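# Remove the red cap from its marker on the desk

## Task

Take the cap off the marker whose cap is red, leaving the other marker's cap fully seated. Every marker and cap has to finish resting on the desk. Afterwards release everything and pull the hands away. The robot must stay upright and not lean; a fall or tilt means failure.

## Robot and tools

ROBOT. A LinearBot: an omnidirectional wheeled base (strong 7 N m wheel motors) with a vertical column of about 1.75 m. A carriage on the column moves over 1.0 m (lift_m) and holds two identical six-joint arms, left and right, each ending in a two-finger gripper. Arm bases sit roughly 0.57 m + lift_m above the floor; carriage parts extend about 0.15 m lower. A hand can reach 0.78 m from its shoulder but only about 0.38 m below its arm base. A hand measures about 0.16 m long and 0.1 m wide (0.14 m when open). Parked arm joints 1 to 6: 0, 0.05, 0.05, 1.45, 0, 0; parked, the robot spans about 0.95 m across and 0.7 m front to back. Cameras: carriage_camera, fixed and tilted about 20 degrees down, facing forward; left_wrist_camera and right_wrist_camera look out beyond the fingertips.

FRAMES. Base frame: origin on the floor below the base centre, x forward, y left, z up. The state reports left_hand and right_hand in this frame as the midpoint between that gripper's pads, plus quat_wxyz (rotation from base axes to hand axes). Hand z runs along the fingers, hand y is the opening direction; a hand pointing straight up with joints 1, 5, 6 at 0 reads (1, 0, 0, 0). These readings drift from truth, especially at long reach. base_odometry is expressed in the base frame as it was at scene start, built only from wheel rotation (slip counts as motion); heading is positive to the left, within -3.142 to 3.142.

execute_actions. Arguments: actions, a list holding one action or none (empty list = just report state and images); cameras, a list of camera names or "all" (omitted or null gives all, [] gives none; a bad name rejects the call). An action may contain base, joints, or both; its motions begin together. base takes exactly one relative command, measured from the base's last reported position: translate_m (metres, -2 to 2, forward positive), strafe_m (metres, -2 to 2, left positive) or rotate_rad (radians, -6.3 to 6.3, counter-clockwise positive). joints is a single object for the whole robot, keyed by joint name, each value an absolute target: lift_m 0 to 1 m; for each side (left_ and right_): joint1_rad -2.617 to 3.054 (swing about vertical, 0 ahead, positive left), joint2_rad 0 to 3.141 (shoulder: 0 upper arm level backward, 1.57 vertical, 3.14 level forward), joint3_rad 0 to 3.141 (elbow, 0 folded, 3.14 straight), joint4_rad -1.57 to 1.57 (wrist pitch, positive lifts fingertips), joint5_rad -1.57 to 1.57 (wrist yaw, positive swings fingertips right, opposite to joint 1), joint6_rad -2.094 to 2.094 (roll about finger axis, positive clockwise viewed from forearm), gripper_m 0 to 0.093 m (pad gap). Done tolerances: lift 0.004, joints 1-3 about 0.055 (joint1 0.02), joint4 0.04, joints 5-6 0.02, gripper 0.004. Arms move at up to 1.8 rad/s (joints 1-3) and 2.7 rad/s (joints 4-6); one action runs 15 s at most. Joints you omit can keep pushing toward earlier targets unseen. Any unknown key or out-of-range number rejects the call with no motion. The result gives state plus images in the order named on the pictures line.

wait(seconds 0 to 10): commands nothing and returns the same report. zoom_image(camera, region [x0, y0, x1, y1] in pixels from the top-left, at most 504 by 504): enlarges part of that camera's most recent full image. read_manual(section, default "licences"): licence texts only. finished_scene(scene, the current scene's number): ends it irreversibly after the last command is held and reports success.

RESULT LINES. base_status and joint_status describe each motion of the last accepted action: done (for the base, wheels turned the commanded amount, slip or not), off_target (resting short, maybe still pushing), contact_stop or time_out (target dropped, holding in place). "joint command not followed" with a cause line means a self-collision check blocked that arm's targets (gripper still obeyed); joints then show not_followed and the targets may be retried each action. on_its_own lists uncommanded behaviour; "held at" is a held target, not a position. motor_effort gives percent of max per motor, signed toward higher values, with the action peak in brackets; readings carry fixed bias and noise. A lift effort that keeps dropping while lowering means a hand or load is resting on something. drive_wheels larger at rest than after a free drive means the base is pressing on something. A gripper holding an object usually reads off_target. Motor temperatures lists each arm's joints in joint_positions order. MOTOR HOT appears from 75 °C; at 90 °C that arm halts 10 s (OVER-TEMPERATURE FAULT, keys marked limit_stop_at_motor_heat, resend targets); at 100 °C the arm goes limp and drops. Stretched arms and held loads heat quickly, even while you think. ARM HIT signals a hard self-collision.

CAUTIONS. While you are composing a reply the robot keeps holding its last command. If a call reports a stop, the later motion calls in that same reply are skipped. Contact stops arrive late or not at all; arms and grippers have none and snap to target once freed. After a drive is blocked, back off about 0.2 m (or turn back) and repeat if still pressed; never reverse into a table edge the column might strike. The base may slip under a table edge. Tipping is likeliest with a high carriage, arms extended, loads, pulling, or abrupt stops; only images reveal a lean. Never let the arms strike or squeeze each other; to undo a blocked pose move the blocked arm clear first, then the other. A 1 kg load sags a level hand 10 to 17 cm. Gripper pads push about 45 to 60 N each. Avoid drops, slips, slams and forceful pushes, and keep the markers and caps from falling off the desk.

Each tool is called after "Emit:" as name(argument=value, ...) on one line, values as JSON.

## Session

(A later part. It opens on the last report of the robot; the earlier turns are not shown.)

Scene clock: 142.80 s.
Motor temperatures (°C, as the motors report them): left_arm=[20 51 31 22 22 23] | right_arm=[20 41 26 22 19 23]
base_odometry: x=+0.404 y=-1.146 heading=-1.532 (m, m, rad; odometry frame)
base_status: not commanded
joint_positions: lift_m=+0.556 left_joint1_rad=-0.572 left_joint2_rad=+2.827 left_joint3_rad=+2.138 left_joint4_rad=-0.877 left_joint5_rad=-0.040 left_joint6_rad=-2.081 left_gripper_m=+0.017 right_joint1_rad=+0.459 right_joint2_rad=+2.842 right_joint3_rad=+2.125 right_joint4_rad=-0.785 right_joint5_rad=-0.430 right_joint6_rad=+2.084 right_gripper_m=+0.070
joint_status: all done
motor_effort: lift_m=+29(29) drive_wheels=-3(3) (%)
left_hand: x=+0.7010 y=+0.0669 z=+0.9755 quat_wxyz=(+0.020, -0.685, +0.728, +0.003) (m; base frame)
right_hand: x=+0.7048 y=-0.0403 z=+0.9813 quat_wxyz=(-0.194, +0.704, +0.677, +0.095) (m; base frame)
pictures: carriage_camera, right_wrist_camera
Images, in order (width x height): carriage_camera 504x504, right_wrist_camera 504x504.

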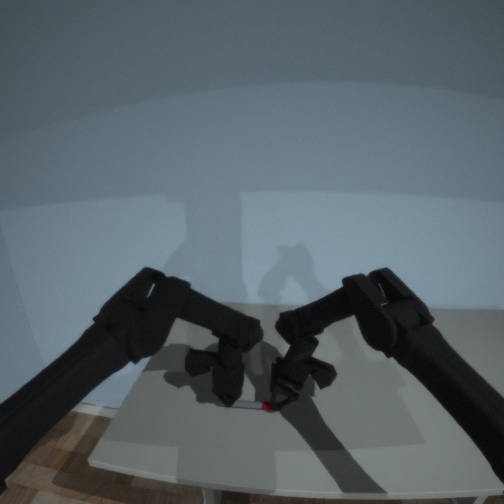

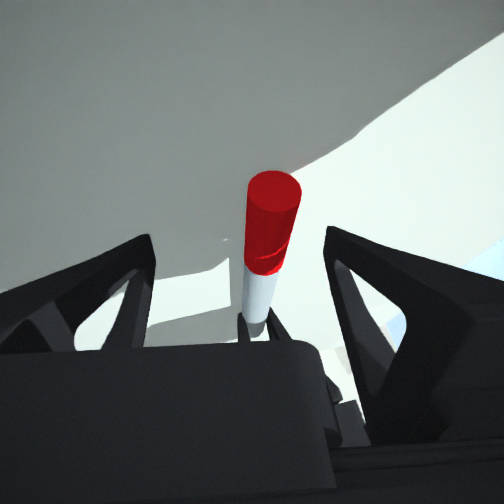

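Emit:
execute_actions(actions=[{"joints":{"right_joint2_rad":2.85,"right_joint4_rad":-0.79}}], cameras=["right_wrist_camera"])

Emit:
execute_actions(actions=[{"joints":{"right_gripper_m":0}}], cameras=["right_wrist_camera"])

Emit:
execute_actions(actions=[{"joints":{"right_joint1_rad":0.39,"right_joint4_rad":-0.84,"left_joint1_rad":-0.51,"left_joint4_rad":-0.93}}], cameras=["carriage_camera","right_wrist_camera"])

Emit:
zoom_image(camera="carriage_camera", region=[190,340,340,450])

Scene clock: 149.97 s.
Motor temperatures (°C, as the motors report them): left_arm=[20 52 31 22 22 23] | right_arm=[20 43 26 22 19 23]
base_odometry: x=+0.404 y=-1.146 heading=-1.532 (m, m, rad; odometry frame)
base_status: not commanded
joint_positions: lift_m=+0.556 left_joint1_rad=-0.572 left_joint2_rad=+2.827 left_joint3_rad=+2.138 left_joint4_rad=-0.877 left_joint5_rad=-0.040 left_joint6_rad=-2.081 left_gripper_m=+0.017 right_joint1_rad=+0.459 right_joint2_rad=+2.842 right_joint3_rad=+2.125 right_joint4_rad=-0.787 right_joint5_rad=-0.430 right_joint6_rad=+2.084 right_gripper_m=+0.070
joint_status: all done
motor_effort: lift_m=+29(29) drive_wheels=-3(3) (%)
left_hand: x=+0.7010 y=+0.0669 z=+0.9755 quat_wxyz=(+0.020, -0.685, +0.728, +0.003) (m; base frame)
right_hand: x=+0.7043 y=-0.0405 z=+0.9812 quat_wxyz=(-0.194, +0.704, +0.677, +0.094) (m; base frame)
pictures: right_wrist_camera
Images, in order (width x height): right_wrist_camera 504x504.

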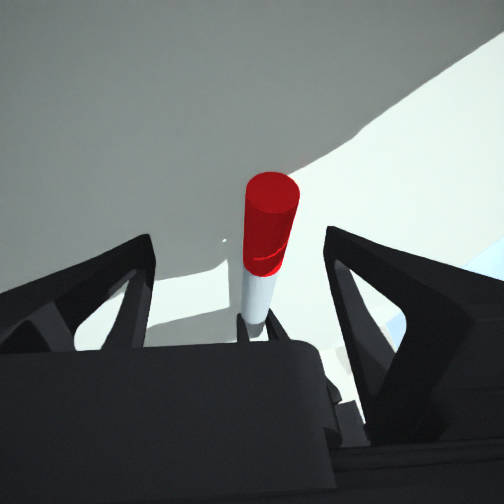

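Scene clock: 150.63 s.
Motor temperatures (°C, as the motors report them): left_arm=[20 52 31 22 22 23] | right_arm=[20 44 26 22 19 23]
base_odometry: x=+0.404 y=-1.146 heading=-1.532 (m, m, rad; odometry frame)
base_status: not commanded
joint_positions: lift_m=+0.556 left_joint1_rad=-0.570 left_joint2_rad=+2.827 left_joint3_rad=+2.138 left_joint4_rad=-0.868 left_joint5_rad=-0.047 left_joint6_rad=-2.090 left_gripper_m=+0.017 right_joint1_rad=+0.457 right_joint2_rad=+2.841 right_joint3_rad=+2.128 right_joint4_rad=-0.810 right_joint5_rad=-0.449 right_joint6_rad=+2.085 right_gripper_m=+0.008
joint_status: right_gripper_m off_target (ended at +0.008, target +0.000)
motor_effort: lift_m=+29(29) drive_wheels=-3(3) (%)
left_hand: x=+0.7040 y=+0.0673 z=+0.9756 quat_wxyz=(+0.024, -0.689, +0.724, -0.001) (m; base frame)
right_hand: x=+0.7000 y=-0.0402 z=+0.9837 quat_wxyz=(-0.206, +0.705, +0.673, +0.088) (m; base frame)
pictures: right_wrist_camera
Images, in order (width x height): right_wrist_camera 504x504.

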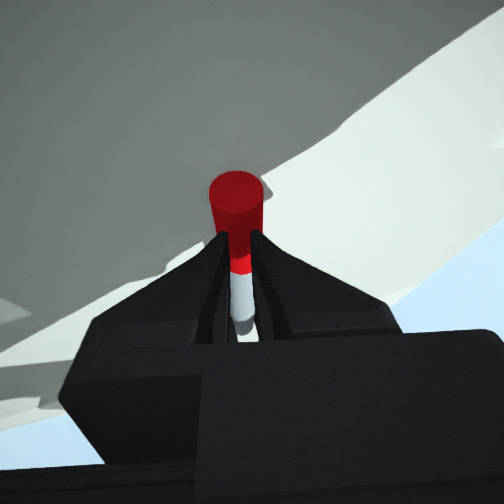

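Scene clock: 151.30 s.
Motor temperatures (°C, as the motors report them): left_arm=[20 52 31 22 22 23] | right_arm=[20 44 26 22 19 23]
base_odometry: x=+0.404 y=-1.146 heading=-1.532 (m, m, rad; odometry frame)
base_status: not commanded
joint_positions: lift_m=+0.556 left_joint1_rad=-0.504 left_joint2_rad=+2.827 left_joint3_rad=+2.138 left_joint4_rad=-0.918 left_joint5_rad=-0.038 left_joint6_rad=-2.090 left_gripper_m=+0.017 right_joint1_rad=+0.382 right_joint2_rad=+2.841 right_joint3_rad=+2.128 right_joint4_rad=-0.838 right_joint5_rad=-0.454 right_joint6_rad=+2.085 right_gripper_m=+0.008
joint_status: all done
motor_effort: lift_m=+29(29) drive_wheels=-3(3) (%)
left_hand: x=+0.7090 y=+0.1008 z=+0.9757 quat_wxyz=(+0.013, -0.712, +0.702, +0.023) (m; base frame)
right_hand: x=+0.7144 y=-0.0744 z=+0.9839 quat_wxyz=(-0.209, +0.731, +0.644, +0.084) (m; base frame)
pictures: carriage_camera, right_wrist_camera
Images, in order (width x height): carriage_camera 504x504, right_wrist_camera 504x504.

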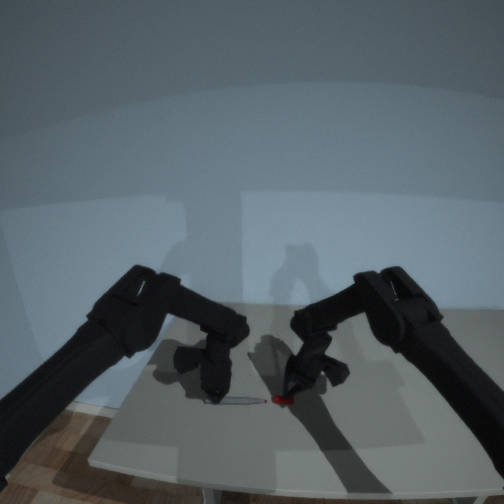

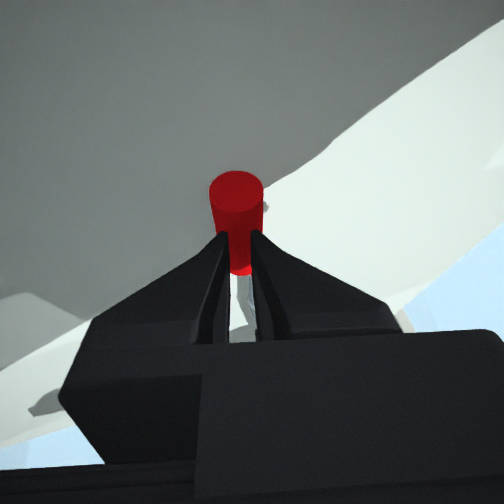

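Region (190, 340, 340, 450) of carriage_camera's 504x504 image, scaled by 3.360, with more detail than that image has; it fills the top 370 rows of this view, and the rest is white.

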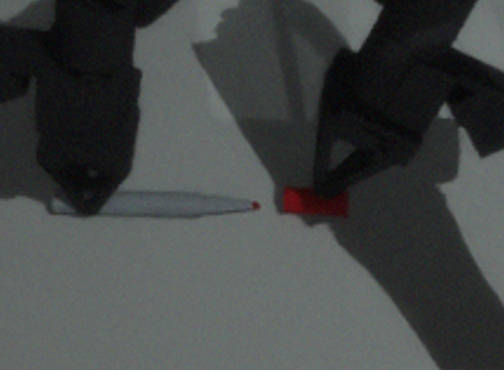

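Lucky; off.

Emit:
execute_actions(actions=[{"joints":{"right_gripper_m":0.06,"left_gripper_m":0.06}}], cameras=[])

Emit:
execute_actions(actions=[{"joints":{"left_joint1_rad":0,"left_joint2_rad":0.05,"left_joint3_rad":0.6,"right_joint1_rad":0,"right_joint2_rad":0.05,"right_joint3_rad":0.6,"lift_m":0.65}}], cameras=["carriage_camera"])

Emit:
finished_scene(scene=1)

Scene clock: 158.00 s.
Motor temperatures (°C, as the motors report them): left_arm=[20 53 31 21 22 23] | right_arm=[20 45 26 22 19 23]
base_odometry: x=+0.404 y=-1.146 heading=-1.532 (m, m, rad; odometry frame)
base_status: not commanded
joint_positions: lift_m=+0.556 left_joint1_rad=-0.504 left_joint2_rad=+2.827 left_joint3_rad=+2.138 left_joint4_rad=-0.920 left_joint5_rad=-0.038 left_joint6_rad=-2.090 left_gripper_m=+0.060 right_joint1_rad=+0.382 right_joint2_rad=+2.845 right_joint3_rad=+2.128 right_joint4_rad=-0.838 right_joint5_rad=-0.450 right_joint6_rad=+2.085 right_gripper_m=+0.060
joint_status: all done
motor_effort: lift_m=+29(30) drive_wheels=-3(3) (%)
left_hand: x=+0.7087 y=+0.1010 z=+0.9757 quat_wxyz=(+0.013, -0.712, +0.702, +0.023) (m; base frame)
right_hand: x=+0.7138 y=-0.0754 z=+0.9819 quat_wxyz=(-0.208, +0.732, +0.644, +0.081) (m; base frame)
pictures: none
No camera images: the call's "cameras" was empty. Leave "cameras" out to get every camera's image.

Scene clock: 160.43 s.
Motor temperatures (°C, as the motors report them): left_arm=[20 52 31 22 22 23] | right_arm=[20 45 26 23 19 23]
base_odometry: x=+0.404 y=-1.146 heading=-1.532 (m, m, rad; odometry frame)
base_status: not commanded
joint_positions: lift_m=+0.650 left_joint1_rad=+0.010 left_joint2_rad=+0.065 left_joint3_rad=+0.627 left_joint4_rad=-0.923 left_joint5_rad=-0.045 left_joint6_rad=-2.090 left_gripper_m=+0.060 right_joint1_rad=-0.005 right_joint2_rad=+0.057 right_joint3_rad=+0.613 right_joint4_rad=-0.842 right_joint5_rad=-0.439 right_joint6_rad=+2.085 right_gripper_m=+0.060
joint_status: all done
motor_effort: lift_m=+29(38) drive_wheels=-2(3) (%)
left_hand: x=+0.4390 y=+0.3407 z=+1.4549 quat_wxyz=(+0.304, -0.720, +0.398, -0.481) (m; base frame)
right_hand: x=+0.4308 y=-0.2590 z=+1.4737 quat_wxyz=(+0.146, +0.610, +0.505, +0.593) (m; base frame)
pictures: carriage_camera
Images, in order (width x height): carriage_camera 504x504.

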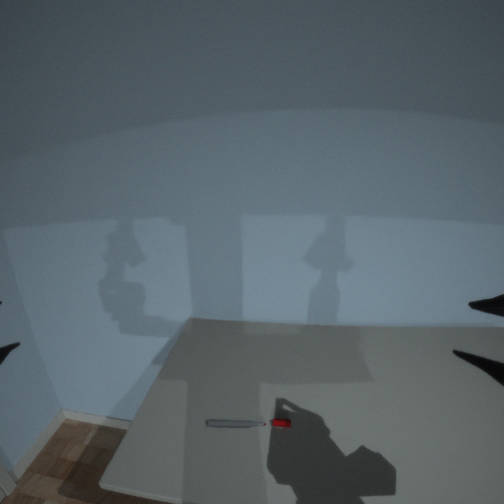

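The scene is finished: the task was done.


## Next scene

The same job, from a new start.

Emit:
execute_actions(actions=[], cameras=["carriage_camera"])

Scene clock: 0.00 s.
Motor temperatures (°C, as the motors report them): left_arm=[20 30 25 22 22 23] | right_arm=[20 30 22 22 19 23]
base_odometry: x=+0.000 y=+0.000 heading=+0.000 (m, m, rad; odometry frame)
base_status: not commanded
joint_positions: lift_m=+0.299 left_joint1_rad=-0.002 left_joint2_rad=+0.062 left_joint3_rad=+0.047 left_joint4_rad=+1.511 left_joint5_rad=+0.027 left_joint6_rad=-0.031 left_gripper_m=+0.095 right_joint1_rad=+0.019 right_joint2_rad=+0.037 right_joint3_rad=+0.065 right_joint4_rad=+1.418 right_joint5_rad=+0.017 right_joint6_rad=-0.001 right_gripper_m=+0.094
joint_status: not commanded
motor_effort: lift_m=+30 drive_wheels=-3 (%)
left_hand: x=+0.2979 y=+0.3267 z=+1.3093 quat_wxyz=(+0.999, +0.013, +0.037, -0.017) (m; base frame)
right_hand: x=+0.3074 y=-0.3338 z=+1.3120 quat_wxyz=(+0.998, +0.008, +0.062, +0.008) (m; base frame)
pictures: carriage_camera
Images, in order (width x height): carriage_camera 504x504.

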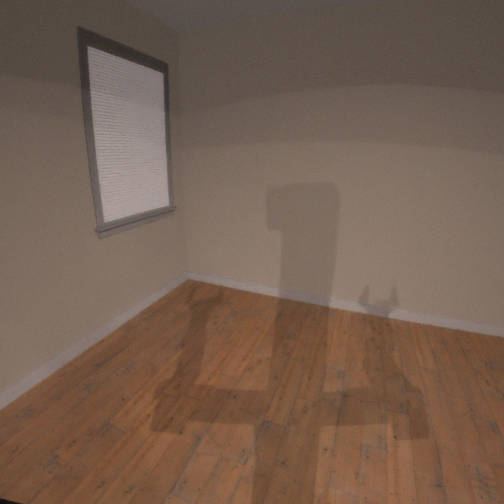

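Emit:
execute_actions(actions=[{"base":{"rotate_rad":2.7},"joints":{"lift_m":0.6}}], cameras=["carriage_camera"])

Scene clock: 7.67 s.
Motor temperatures (°C, as the motors report them): left_arm=[20 29 26 22 22 23] | right_arm=[20 30 23 22 19 23]
base_odometry: x=+0.000 y=+0.000 heading=+2.700 (m, m, rad; odometry frame)
base_status: done
joint_positions: lift_m=+0.600 left_joint1_rad=-0.002 left_joint2_rad=+0.062 left_joint3_rad=+0.047 left_joint4_rad=+1.505 left_joint5_rad=+0.027 left_joint6_rad=-0.031 left_gripper_m=+0.095 right_joint1_rad=+0.019 right_joint2_rad=+0.037 right_joint3_rad=+0.065 right_joint4_rad=+1.414 right_joint5_rad=+0.017 right_joint6_rad=-0.001 right_gripper_m=+0.094
joint_status: all done
motor_effort: lift_m=+31(37) drive_wheels=+2(11) (%)
left_hand: x=+0.2993 y=+0.3266 z=+1.6106 quat_wxyz=(+0.999, +0.013, +0.040, -0.017) (m; base frame)
right_hand: x=+0.3082 y=-0.3337 z=+1.6133 quat_wxyz=(+0.998, +0.008, +0.064, +0.008) (m; base frame)
pictures: carriage_camera
Images, in order (width x height): carriage_camera 504x504.

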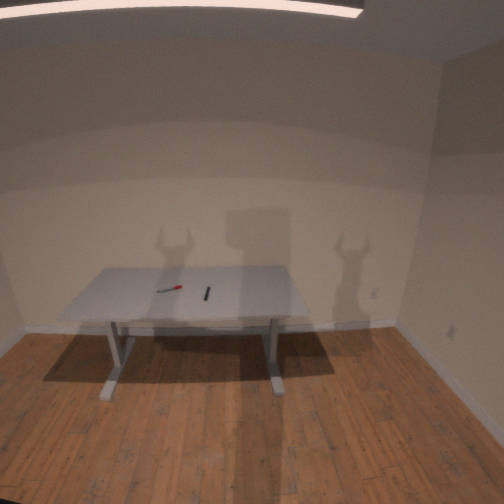

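Emit:
execute_actions(actions=[{"base":{"strafe_m":0.6},"joints":{"lift_m":0.42}}], cameras=[])

Emit:
execute_actions(actions=[{"base":{"translate_m":0.85}}], cameras=["carriage_camera"])

Scene clock: 18.73 s.
Motor temperatures (°C, as the motors report them): left_arm=[20 29 27 22 22 23] | right_arm=[20 29 23 22 19 23]
base_odometry: x=-0.256 y=-0.543 heading=+2.701 (m, m, rad; odometry frame)
base_status: done
joint_positions: lift_m=+0.420 left_joint1_rad=-0.002 left_joint2_rad=+0.062 left_joint3_rad=+0.047 left_joint4_rad=+1.507 left_joint5_rad=+0.027 left_joint6_rad=-0.031 left_gripper_m=+0.095 right_joint1_rad=+0.019 right_joint2_rad=+0.037 right_joint3_rad=+0.065 right_joint4_rad=+1.414 right_joint5_rad=+0.017 right_joint6_rad=-0.001 right_gripper_m=+0.094
joint_status: all done
motor_effort: lift_m=+30(31) drive_wheels=-6(11) (%)
left_hand: x=+0.2989 y=+0.3266 z=+1.4307 quat_wxyz=(+0.999, +0.013, +0.039, -0.017) (m; base frame)
right_hand: x=+0.3081 y=-0.3337 z=+1.4334 quat_wxyz=(+0.998, +0.008, +0.064, +0.008) (m; base frame)
pictures: none
No camera images: the call's "cameras" was empty. Leave "cameras" out to get every camera's image.

Scene clock: 22.70 s.
Motor temperatures (°C, as the motors report them): left_arm=[20 29 27 22 22 23] | right_arm=[20 29 23 22 19 23]
base_odometry: x=-1.025 y=-0.181 heading=+2.701 (m, m, rad; odometry frame)
base_status: done
joint_positions: lift_m=+0.420 left_joint1_rad=-0.002 left_joint2_rad=+0.062 left_joint3_rad=+0.047 left_joint4_rad=+1.509 left_joint5_rad=+0.027 left_joint6_rad=-0.031 left_gripper_m=+0.095 right_joint1_rad=+0.019 right_joint2_rad=+0.037 right_joint3_rad=+0.065 right_joint4_rad=+1.415 right_joint5_rad=+0.017 right_joint6_rad=-0.001 right_gripper_m=+0.094
joint_status: not commanded
motor_effort: lift_m=+30(30) drive_wheels=-5(5) (%)
left_hand: x=+0.2985 y=+0.3267 z=+1.4307 quat_wxyz=(+0.999, +0.013, +0.038, -0.017) (m; base frame)
right_hand: x=+0.3080 y=-0.3337 z=+1.4334 quat_wxyz=(+0.998, +0.008, +0.064, +0.008) (m; base frame)
pictures: carriage_camera
Images, in order (width x height): carriage_camera 504x504.

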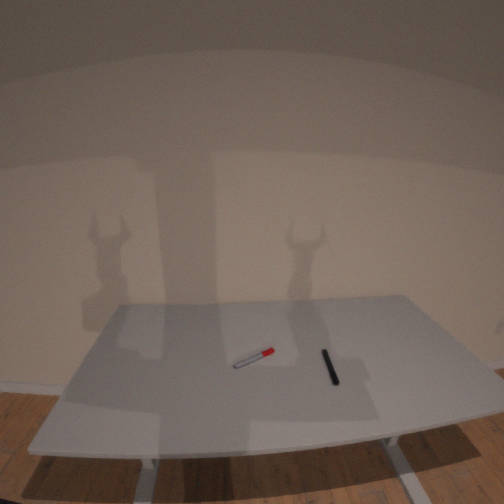

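Emit:
execute_actions(actions=[{"base":{"translate_m":0.24},"joints":{"left_joint1_rad":-0.57,"left_joint2_rad":2.84,"left_joint3_rad":2.15,"left_joint4_rad":-0.88,"left_joint6_rad":-2.09,"right_joint1_rad":0.4,"right_joint2_rad":2.7,"right_joint3_rad":2.15,"right_joint4_rad":-0.9,"right_joint5_rad":-0.44,"right_joint6_rad":2.09,"right_gripper_m":0.07}}], cameras=[])

Emit:
execute_actions(actions=[{"base":{"strafe_m":-0.035},"joints":{"lift_m":0.37}}])

Emit:
zoom_image(camera="carriage_camera", region=[160,300,360,460])

Scene clock: 42.77 s.
Motor temperatures (°C, as the motors report them): left_arm=[20 29 28 22 22 23] | right_arm=[20 29 24 23 19 23]
base_odometry: x=-1.242 y=-0.079 heading=+2.702 (m, m, rad; odometry frame)
base_status: done
joint_positions: lift_m=+0.420 left_joint1_rad=-0.563 left_joint2_rad=+2.837 left_joint3_rad=+2.130 left_joint4_rad=-0.878 left_joint5_rad=+0.028 left_joint6_rad=-2.079 left_gripper_m=+0.095 right_joint1_rad=+0.394 right_joint2_rad=+2.720 right_joint3_rad=+2.125 right_joint4_rad=-0.897 right_joint5_rad=-0.433 right_joint6_rad=+2.083 right_gripper_m=+0.070
joint_status: all done
motor_effort: lift_m=+30(30) drive_wheels=-5(7) (%)
left_hand: x=+0.6924 y=+0.0640 z=+0.8328 quat_wxyz=(-0.015, -0.688, +0.726, +0.003) (m; base frame)
right_hand: x=+0.7260 y=-0.0670 z=+0.9042 quat_wxyz=(-0.190, +0.724, +0.655, +0.107) (m; base frame)
pictures: none
No camera images: the call's "cameras" was empty. Leave "cameras" out to get every camera's image.

Scene clock: 43.80 s.
Motor temperatures (°C, as the motors report them): left_arm=[20 30 29 22 22 23] | right_arm=[20 30 24 22 19 23]
base_odometry: x=-1.228 y=-0.047 heading=+2.702 (m, m, rad; odometry frame)
base_status: done
joint_positions: lift_m=+0.370 left_joint1_rad=-0.565 left_joint2_rad=+2.835 left_joint3_rad=+2.130 left_joint4_rad=-0.878 left_joint5_rad=+0.027 left_joint6_rad=-2.079 left_gripper_m=+0.095 right_joint1_rad=+0.398 right_joint2_rad=+2.717 right_joint3_rad=+2.132 right_joint4_rad=-0.900 right_joint5_rad=-0.435 right_joint6_rad=+2.083 right_gripper_m=+0.070
joint_status: all done
motor_effort: lift_m=+31(31) drive_wheels=-4(6) (%)
left_hand: x=+0.6919 y=+0.0629 z=+0.7836 quat_wxyz=(-0.015, -0.687, +0.727, +0.003) (m; base frame)
right_hand: x=+0.7266 y=-0.0641 z=+0.8573 quat_wxyz=(-0.190, +0.722, +0.656, +0.110) (m; base frame)
pictures: carriage_camera, left_wrist_camera, right_wrist_camera
Images, in order (width x height): carriage_camera 504x504, left_wrist_camera 504x504, right_wrist_camera 504x504.

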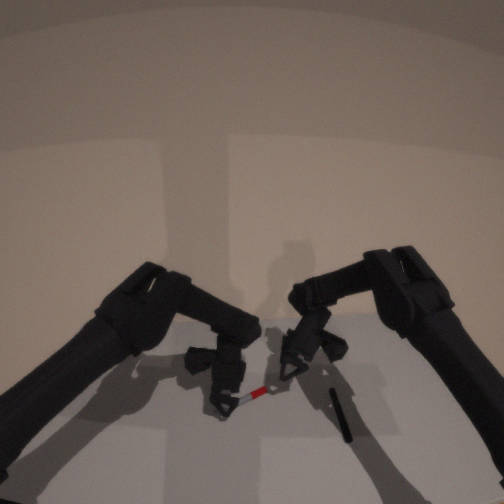

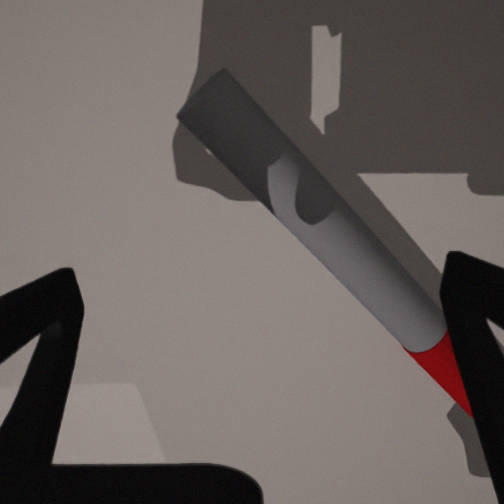

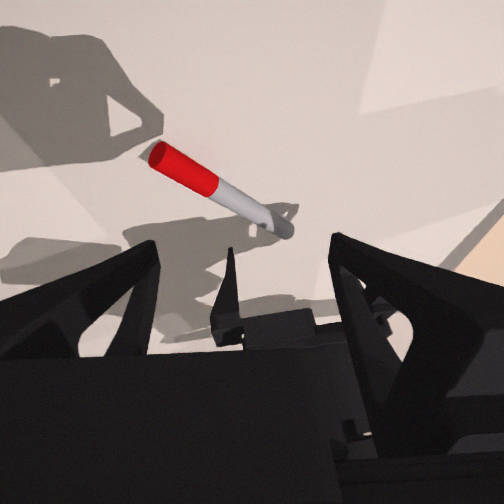

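Region (160, 300, 360, 460) of carriage_camera's 504x504 image, scaled by 2.520, with more detail than that image has; it fills the top 403 rows of this view, and the rest is white.

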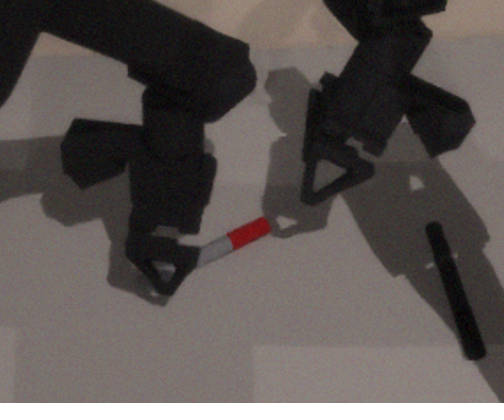

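Emit:
execute_actions(actions=[{"joints":{"lift_m":0.345,"left_joint2_rad":2.86,"left_joint4_rad":-0.84,"left_joint5_rad":-0.04}}], cameras=["left_wrist_camera"])

Scene clock: 47.63 s.
Motor temperatures (°C, as the motors report them): left_arm=[20 33 29 22 22 23] | right_arm=[20 33 25 22 19 23]
base_odometry: x=-1.228 y=-0.047 heading=+2.702 (m, m, rad; odometry frame)
base_status: not commanded
joint_positions: lift_m=+0.345 left_joint1_rad=-0.565 left_joint2_rad=+2.848 left_joint3_rad=+2.130 left_joint4_rad=-0.841 left_joint5_rad=-0.035 left_joint6_rad=-2.080 left_gripper_m=+0.095 right_joint1_rad=+0.398 right_joint2_rad=+2.716 right_joint3_rad=+2.132 right_joint4_rad=-0.901 right_joint5_rad=-0.435 right_joint6_rad=+2.083 right_gripper_m=+0.070
joint_status: all done
motor_effort: lift_m=+31(31) drive_wheels=+1(1) (%)
left_hand: x=+0.7023 y=+0.0690 z=+0.7522 quat_wxyz=(+0.018, -0.687, +0.727, -0.001) (m; base frame)
right_hand: x=+0.7267 y=-0.0640 z=+0.8331 quat_wxyz=(-0.190, +0.722, +0.656, +0.110) (m; base frame)
pictures: left_wrist_camera
Images, in order (width x height): left_wrist_camera 504x504.

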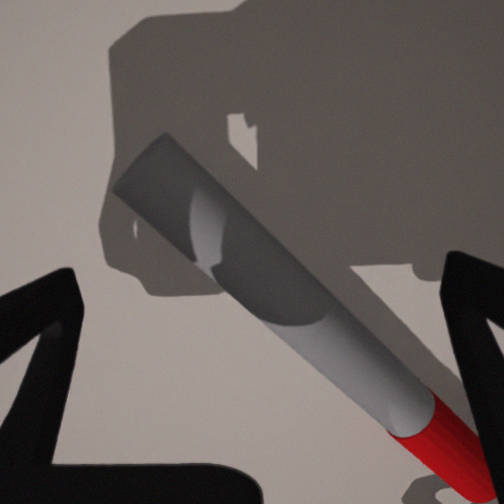

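Emit:
execute_actions(actions=[{"joints":{"lift_m":0.333}}], cameras=["left_wrist_camera"])

Emit:
execute_actions(actions=[{"joints":{"left_gripper_m":0,"right_joint1_rad":0.45,"right_joint2_rad":2.8,"right_joint4_rad":-0.84}}])

Emit:
zoom_image(camera="carriage_camera", region=[190,340,340,450])

Scene clock: 54.50 s.
Motor temperatures (°C, as the motors report them): left_arm=[20 37 30 22 22 23] | right_arm=[20 37 25 22 19 23]
base_odometry: x=-1.228 y=-0.047 heading=+2.702 (m, m, rad; odometry frame)
base_status: not commanded
joint_positions: lift_m=+0.333 left_joint1_rad=-0.565 left_joint2_rad=+2.850 left_joint3_rad=+2.130 left_joint4_rad=-0.838 left_joint5_rad=-0.036 left_joint6_rad=-2.080 left_gripper_m=+0.095 right_joint1_rad=+0.398 right_joint2_rad=+2.715 right_joint3_rad=+2.132 right_joint4_rad=-0.901 right_joint5_rad=-0.435 right_joint6_rad=+2.083 right_gripper_m=+0.070
joint_status: all done
motor_effort: lift_m=+31(32) drive_wheels=+1(1) (%)
left_hand: x=+0.7026 y=+0.0690 z=+0.7397 quat_wxyz=(+0.019, -0.687, +0.727, -0.002) (m; base frame)
right_hand: x=+0.7268 y=-0.0639 z=+0.8216 quat_wxyz=(-0.190, +0.722, +0.656, +0.110) (m; base frame)
pictures: left_wrist_camera
Images, in order (width x height): left_wrist_camera 504x504.

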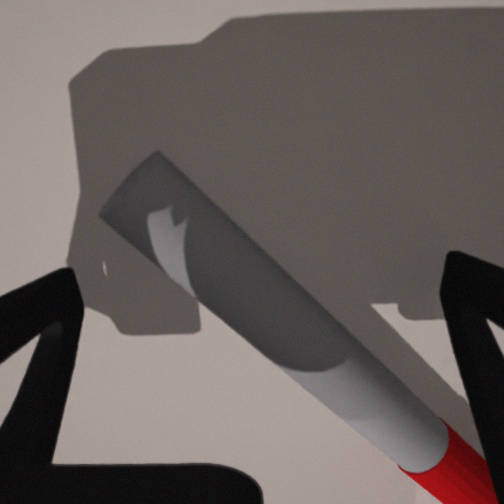

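Scene clock: 55.23 s.
Motor temperatures (°C, as the motors report them): left_arm=[20 37 30 22 22 23] | right_arm=[20 37 25 22 19 23]
base_odometry: x=-1.228 y=-0.047 heading=+2.702 (m, m, rad; odometry frame)
base_status: not commanded
joint_positions: lift_m=+0.333 left_joint1_rad=-0.565 left_joint2_rad=+2.850 left_joint3_rad=+2.130 left_joint4_rad=-0.839 left_joint5_rad=-0.037 left_joint6_rad=-2.081 left_gripper_m=+0.018 right_joint1_rad=+0.455 right_joint2_rad=+2.816 right_joint3_rad=+2.132 right_joint4_rad=-0.842 right_joint5_rad=-0.435 right_joint6_rad=+2.083 right_gripper_m=+0.070
joint_status: left_gripper_m off_target (ended at +0.018, target +0.000); the others done
motor_effort: lift_m=+30(30) drive_wheels=+1(1) (%)
left_hand: x=+0.7025 y=+0.0691 z=+0.7397 quat_wxyz=(+0.019, -0.687, +0.726, -0.001) (m; base frame)
right_hand: x=+0.7023 y=-0.0428 z=+0.7726 quat_wxyz=(-0.199, +0.706, +0.674, +0.085) (m; base frame)
pictures: carriage_camera, left_wrist_camera, right_wrist_camera
Images, in order (width x height): carriage_camera 504x504, left_wrist_camera 504x504, right_wrist_camera 504x504.

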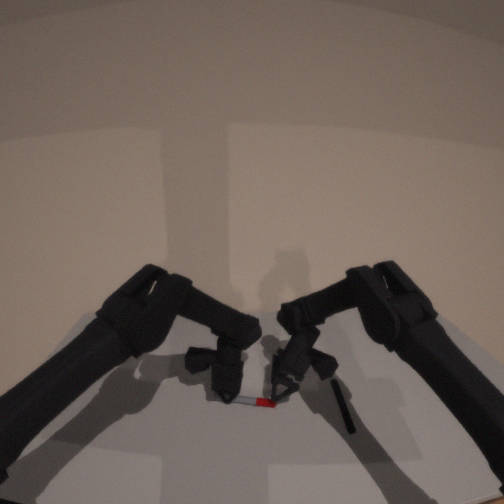

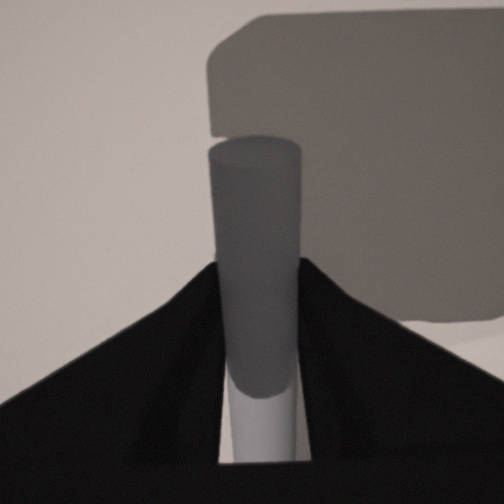

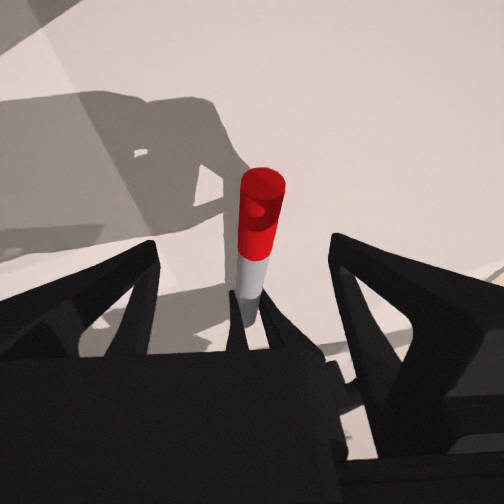

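Region (190, 340, 340, 450) of carriage_camera's 504x504 image, scaled by 3.360, with more detail than that image has; it fills the top 370 rows of this view, and the rest is white.

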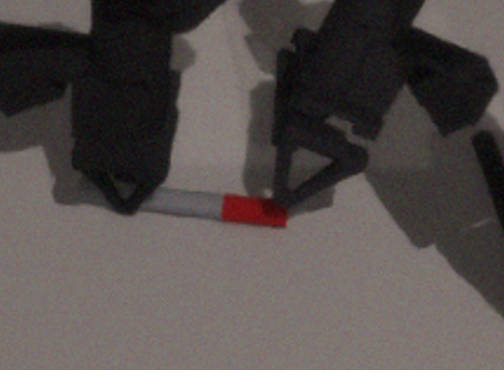

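Need +y about 0.018, z to 0.735.

Emit:
execute_actions(actions=[{"joints":{"right_joint5_rad":-0.56,"right_joint2_rad":2.9,"right_joint4_rad":-0.7}}], cameras=["carriage_camera","right_wrist_camera"])

Emit:
zoom_image(camera="carriage_camera", region=[190,340,340,450])

Scene clock: 60.57 s.
Motor temperatures (°C, as the motors report them): left_arm=[20 40 30 22 22 23] | right_arm=[20 40 25 22 19 23]
base_odometry: x=-1.228 y=-0.047 heading=+2.702 (m, m, rad; odometry frame)
base_status: not commanded
joint_positions: lift_m=+0.333 left_joint1_rad=-0.565 left_joint2_rad=+2.850 left_joint3_rad=+2.130 left_joint4_rad=-0.839 left_joint5_rad=-0.037 left_joint6_rad=-2.081 left_gripper_m=+0.018 right_joint1_rad=+0.453 right_joint2_rad=+2.893 right_joint3_rad=+2.132 right_joint4_rad=-0.705 right_joint5_rad=-0.562 right_joint6_rad=+2.082 right_gripper_m=+0.070
joint_status: all done
motor_effort: lift_m=+30(31) drive_wheels=+1(1) (%)
left_hand: x=+0.7025 y=+0.0691 z=+0.7397 quat_wxyz=(+0.019, -0.687, +0.726, -0.001) (m; base frame)
right_hand: x=+0.7027 y=-0.0226 z=+0.7469 quat_wxyz=(-0.249, +0.688, +0.669, +0.131) (m; base frame)
pictures: carriage_camera, right_wrist_camera
Images, in order (width x height): carriage_camera 504x504, right_wrist_camera 504x504.

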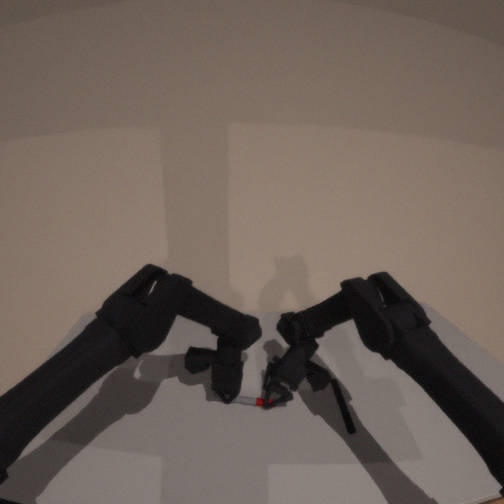

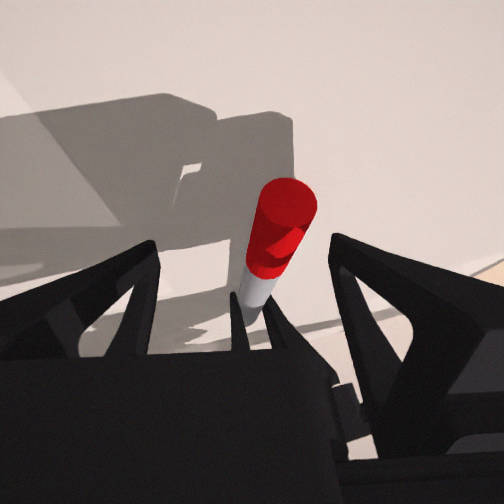

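Region (190, 340, 340, 450) of carriage_camera's 504x504 image, scaled by 3.360, with more detail than that image has; it fills the top 370 rows of this view, and the rest is white.

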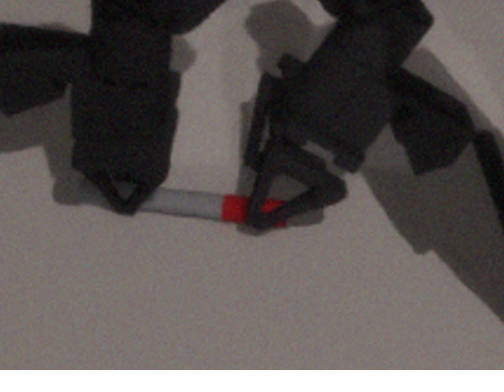

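Emit:
execute_actions(actions=[{"joints":{"right_joint2_rad":2.93,"right_joint4_rad":-0.71}}], cameras=["right_wrist_camera"])

Emit:
execute_actions(actions=[{"joints":{"right_gripper_m":0}}], cameras=["right_wrist_camera"])

Emit:
execute_actions(actions=[{"joints":{"right_joint1_rad":0.41,"right_joint4_rad":-0.74,"left_joint1_rad":-0.47,"left_joint4_rad":-0.92}}], cameras=["carriage_camera"])

Emit:
zoom_image(camera="carriage_camera", region=[190,340,340,450])

Scene clock: 67.93 s.
Motor temperatures (°C, as the motors report them): left_arm=[20 44 31 22 22 23] | right_arm=[20 42 26 23 19 23]
base_odometry: x=-1.228 y=-0.047 heading=+2.702 (m, m, rad; odometry frame)
base_status: not commanded
joint_positions: lift_m=+0.333 left_joint1_rad=-0.565 left_joint2_rad=+2.850 left_joint3_rad=+2.130 left_joint4_rad=-0.839 left_joint5_rad=-0.037 left_joint6_rad=-2.081 left_gripper_m=+0.018 right_joint1_rad=+0.453 right_joint2_rad=+2.896 right_joint3_rad=+2.132 right_joint4_rad=-0.705 right_joint5_rad=-0.565 right_joint6_rad=+2.082 right_gripper_m=+0.070
joint_status: all done
motor_effort: lift_m=+30(31) drive_wheels=+1(1) (%)
left_hand: x=+0.7025 y=+0.0691 z=+0.7397 quat_wxyz=(+0.019, -0.687, +0.726, -0.001) (m; base frame)
right_hand: x=+0.7019 y=-0.0225 z=+0.7459 quat_wxyz=(-0.251, +0.688, +0.668, +0.130) (m; base frame)
pictures: right_wrist_camera
Images, in order (width x height): right_wrist_camera 504x504.

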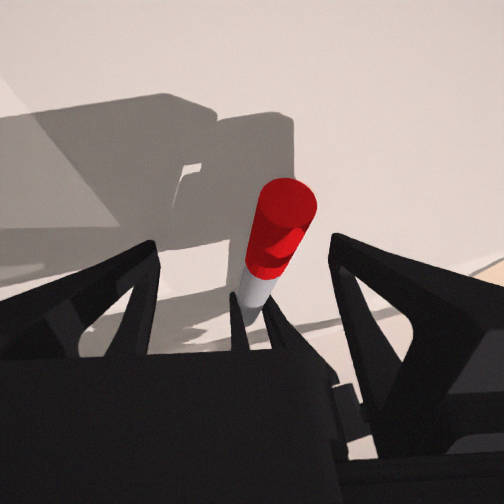

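Scene clock: 68.60 s.
Motor temperatures (°C, as the motors report them): left_arm=[20 44 31 22 22 23] | right_arm=[20 43 26 23 19 23]
base_odometry: x=-1.228 y=-0.047 heading=+2.702 (m, m, rad; odometry frame)
base_status: not commanded
joint_positions: lift_m=+0.333 left_joint1_rad=-0.565 left_joint2_rad=+2.850 left_joint3_rad=+2.130 left_joint4_rad=-0.828 left_joint5_rad=-0.047 left_joint6_rad=-2.089 left_gripper_m=+0.018 right_joint1_rad=+0.453 right_joint2_rad=+2.908 right_joint3_rad=+2.132 right_joint4_rad=-0.718 right_joint5_rad=-0.577 right_joint6_rad=+2.083 right_gripper_m=+0.018
joint_status: right_gripper_m off_target (ended at +0.018, target +0.000)
motor_effort: lift_m=+30(31) drive_wheels=+1(1) (%)
left_hand: x=+0.7057 y=+0.0692 z=+0.7398 quat_wxyz=(+0.026, -0.690, +0.723, -0.005) (m; base frame)
right_hand: x=+0.6955 y=-0.0237 z=+0.7411 quat_wxyz=(-0.260, +0.690, +0.665, +0.120) (m; base frame)
pictures: right_wrist_camera
Images, in order (width x height): right_wrist_camera 504x504.

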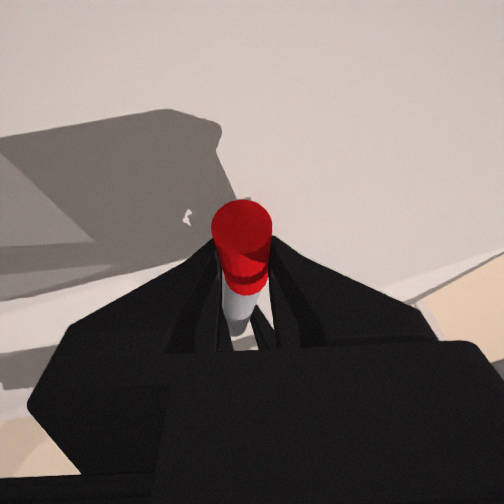

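Scene clock: 69.30 s.
Motor temperatures (°C, as the motors report them): left_arm=[20 45 31 22 22 23] | right_arm=[20 43 26 23 19 23]
base_odometry: x=-1.228 y=-0.047 heading=+2.702 (m, m, rad; odometry frame)
base_status: not commanded
joint_positions: lift_m=+0.333 left_joint1_rad=-0.460 left_joint2_rad=+2.850 left_joint3_rad=+2.130 left_joint4_rad=-0.907 left_joint5_rad=-0.041 left_joint6_rad=-2.089 left_gripper_m=+0.018 right_joint1_rad=+0.413 right_joint2_rad=+2.908 right_joint3_rad=+2.132 right_joint4_rad=-0.740 right_joint5_rad=-0.581 right_joint6_rad=+2.083 right_gripper_m=+0.018
joint_status: all done
motor_effort: lift_m=+30(31) drive_wheels=+1(1) (%)
left_hand: x=+0.7131 y=+0.1233 z=+0.7401 quat_wxyz=(+0.011, -0.727, +0.686, +0.033) (m; base frame)
right_hand: x=+0.7028 y=-0.0418 z=+0.7411 quat_wxyz=(-0.263, +0.704, +0.649, +0.116) (m; base frame)
pictures: carriage_camera
Images, in order (width x height): carriage_camera 504x504.

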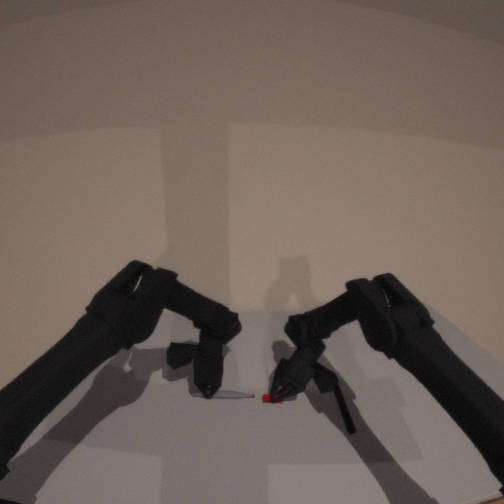

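Region (190, 340, 340, 450) of carriage_camera's 504x504 image, scaled by 3.360, with more detail than that image has; it fills the top 370 rows of this view, and the rest is white.

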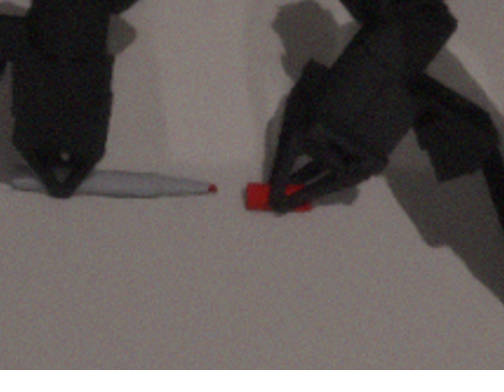

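Emit:
execute_actions(actions=[{"joints":{"right_gripper_m":0.06,"left_gripper_m":0.06}}], cameras=[])

Emit:
execute_actions(actions=[{"joints":{"left_joint1_rad":-0.2,"left_joint2_rad":0.05,"left_joint3_rad":0.6,"right_joint1_rad":0.2,"right_joint2_rad":0.05,"right_joint3_rad":0.6,"lift_m":0.45}}], cameras=["carriage_camera"])

Emit:
finished_scene(scene=2)

Scene clock: 76.30 s.
Motor temperatures (°C, as the motors report them): left_arm=[20 47 31 22 22 23] | right_arm=[20 44 26 22 19 23]
base_odometry: x=-1.228 y=-0.047 heading=+2.702 (m, m, rad; odometry frame)
base_status: not commanded
joint_positions: lift_m=+0.333 left_joint1_rad=-0.460 left_joint2_rad=+2.850 left_joint3_rad=+2.130 left_joint4_rad=-0.910 left_joint5_rad=-0.041 left_joint6_rad=-2.089 left_gripper_m=+0.060 right_joint1_rad=+0.413 right_joint2_rad=+2.908 right_joint3_rad=+2.141 right_joint4_rad=-0.746 right_joint5_rad=-0.606 right_joint6_rad=+2.083 right_gripper_m=+0.060
joint_status: all done
motor_effort: lift_m=+30(31) drive_wheels=+1(1) (%)
left_hand: x=+0.7124 y=+0.1237 z=+0.7401 quat_wxyz=(+0.011, -0.726, +0.686, +0.034) (m; base frame)
right_hand: x=+0.7030 y=-0.0380 z=+0.7455 quat_wxyz=(-0.274, +0.701, +0.647, +0.121) (m; base frame)
pictures: none
No camera images: the call's "cameras" was empty. Leave "cameras" out to get every camera's image.

Scene clock: 78.77 s.
Motor temperatures (°C, as the motors report them): left_arm=[20 47 31 22 22 23] | right_arm=[20 44 26 23 19 23]
base_odometry: x=-1.228 y=-0.047 heading=+2.702 (m, m, rad; odometry frame)
base_status: not commanded
joint_positions: lift_m=+0.450 left_joint1_rad=-0.195 left_joint2_rad=+0.064 left_joint3_rad=+0.630 left_joint4_rad=-0.913 left_joint5_rad=-0.046 left_joint6_rad=-2.089 left_gripper_m=+0.060 right_joint1_rad=+0.198 right_joint2_rad=+0.058 right_joint3_rad=+0.612 right_joint4_rad=-0.743 right_joint5_rad=-0.560 right_joint6_rad=+2.083 right_gripper_m=+0.060
joint_status: all done
motor_effort: lift_m=+29(38) drive_wheels=+1(4) (%)
left_hand: x=+0.4381 y=+0.3077 z=+1.2581 quat_wxyz=(+0.256, -0.672, +0.467, -0.514) (m; base frame)
right_hand: x=+0.4055 y=-0.2126 z=+1.2970 quat_wxyz=(+0.062, +0.496, +0.578, +0.645) (m; base frame)
pictures: carriage_camera
Images, in order (width x height): carriage_camera 504x504.

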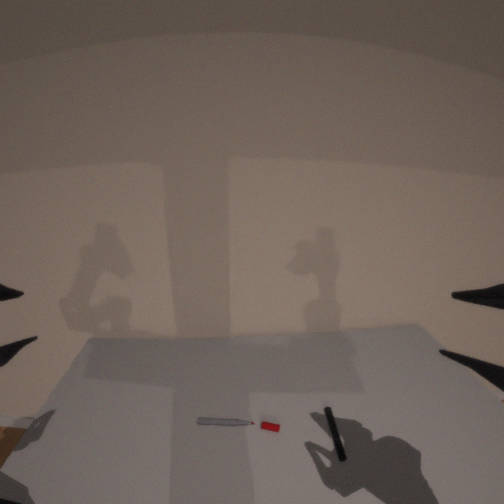

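The scene is finished: the task was done.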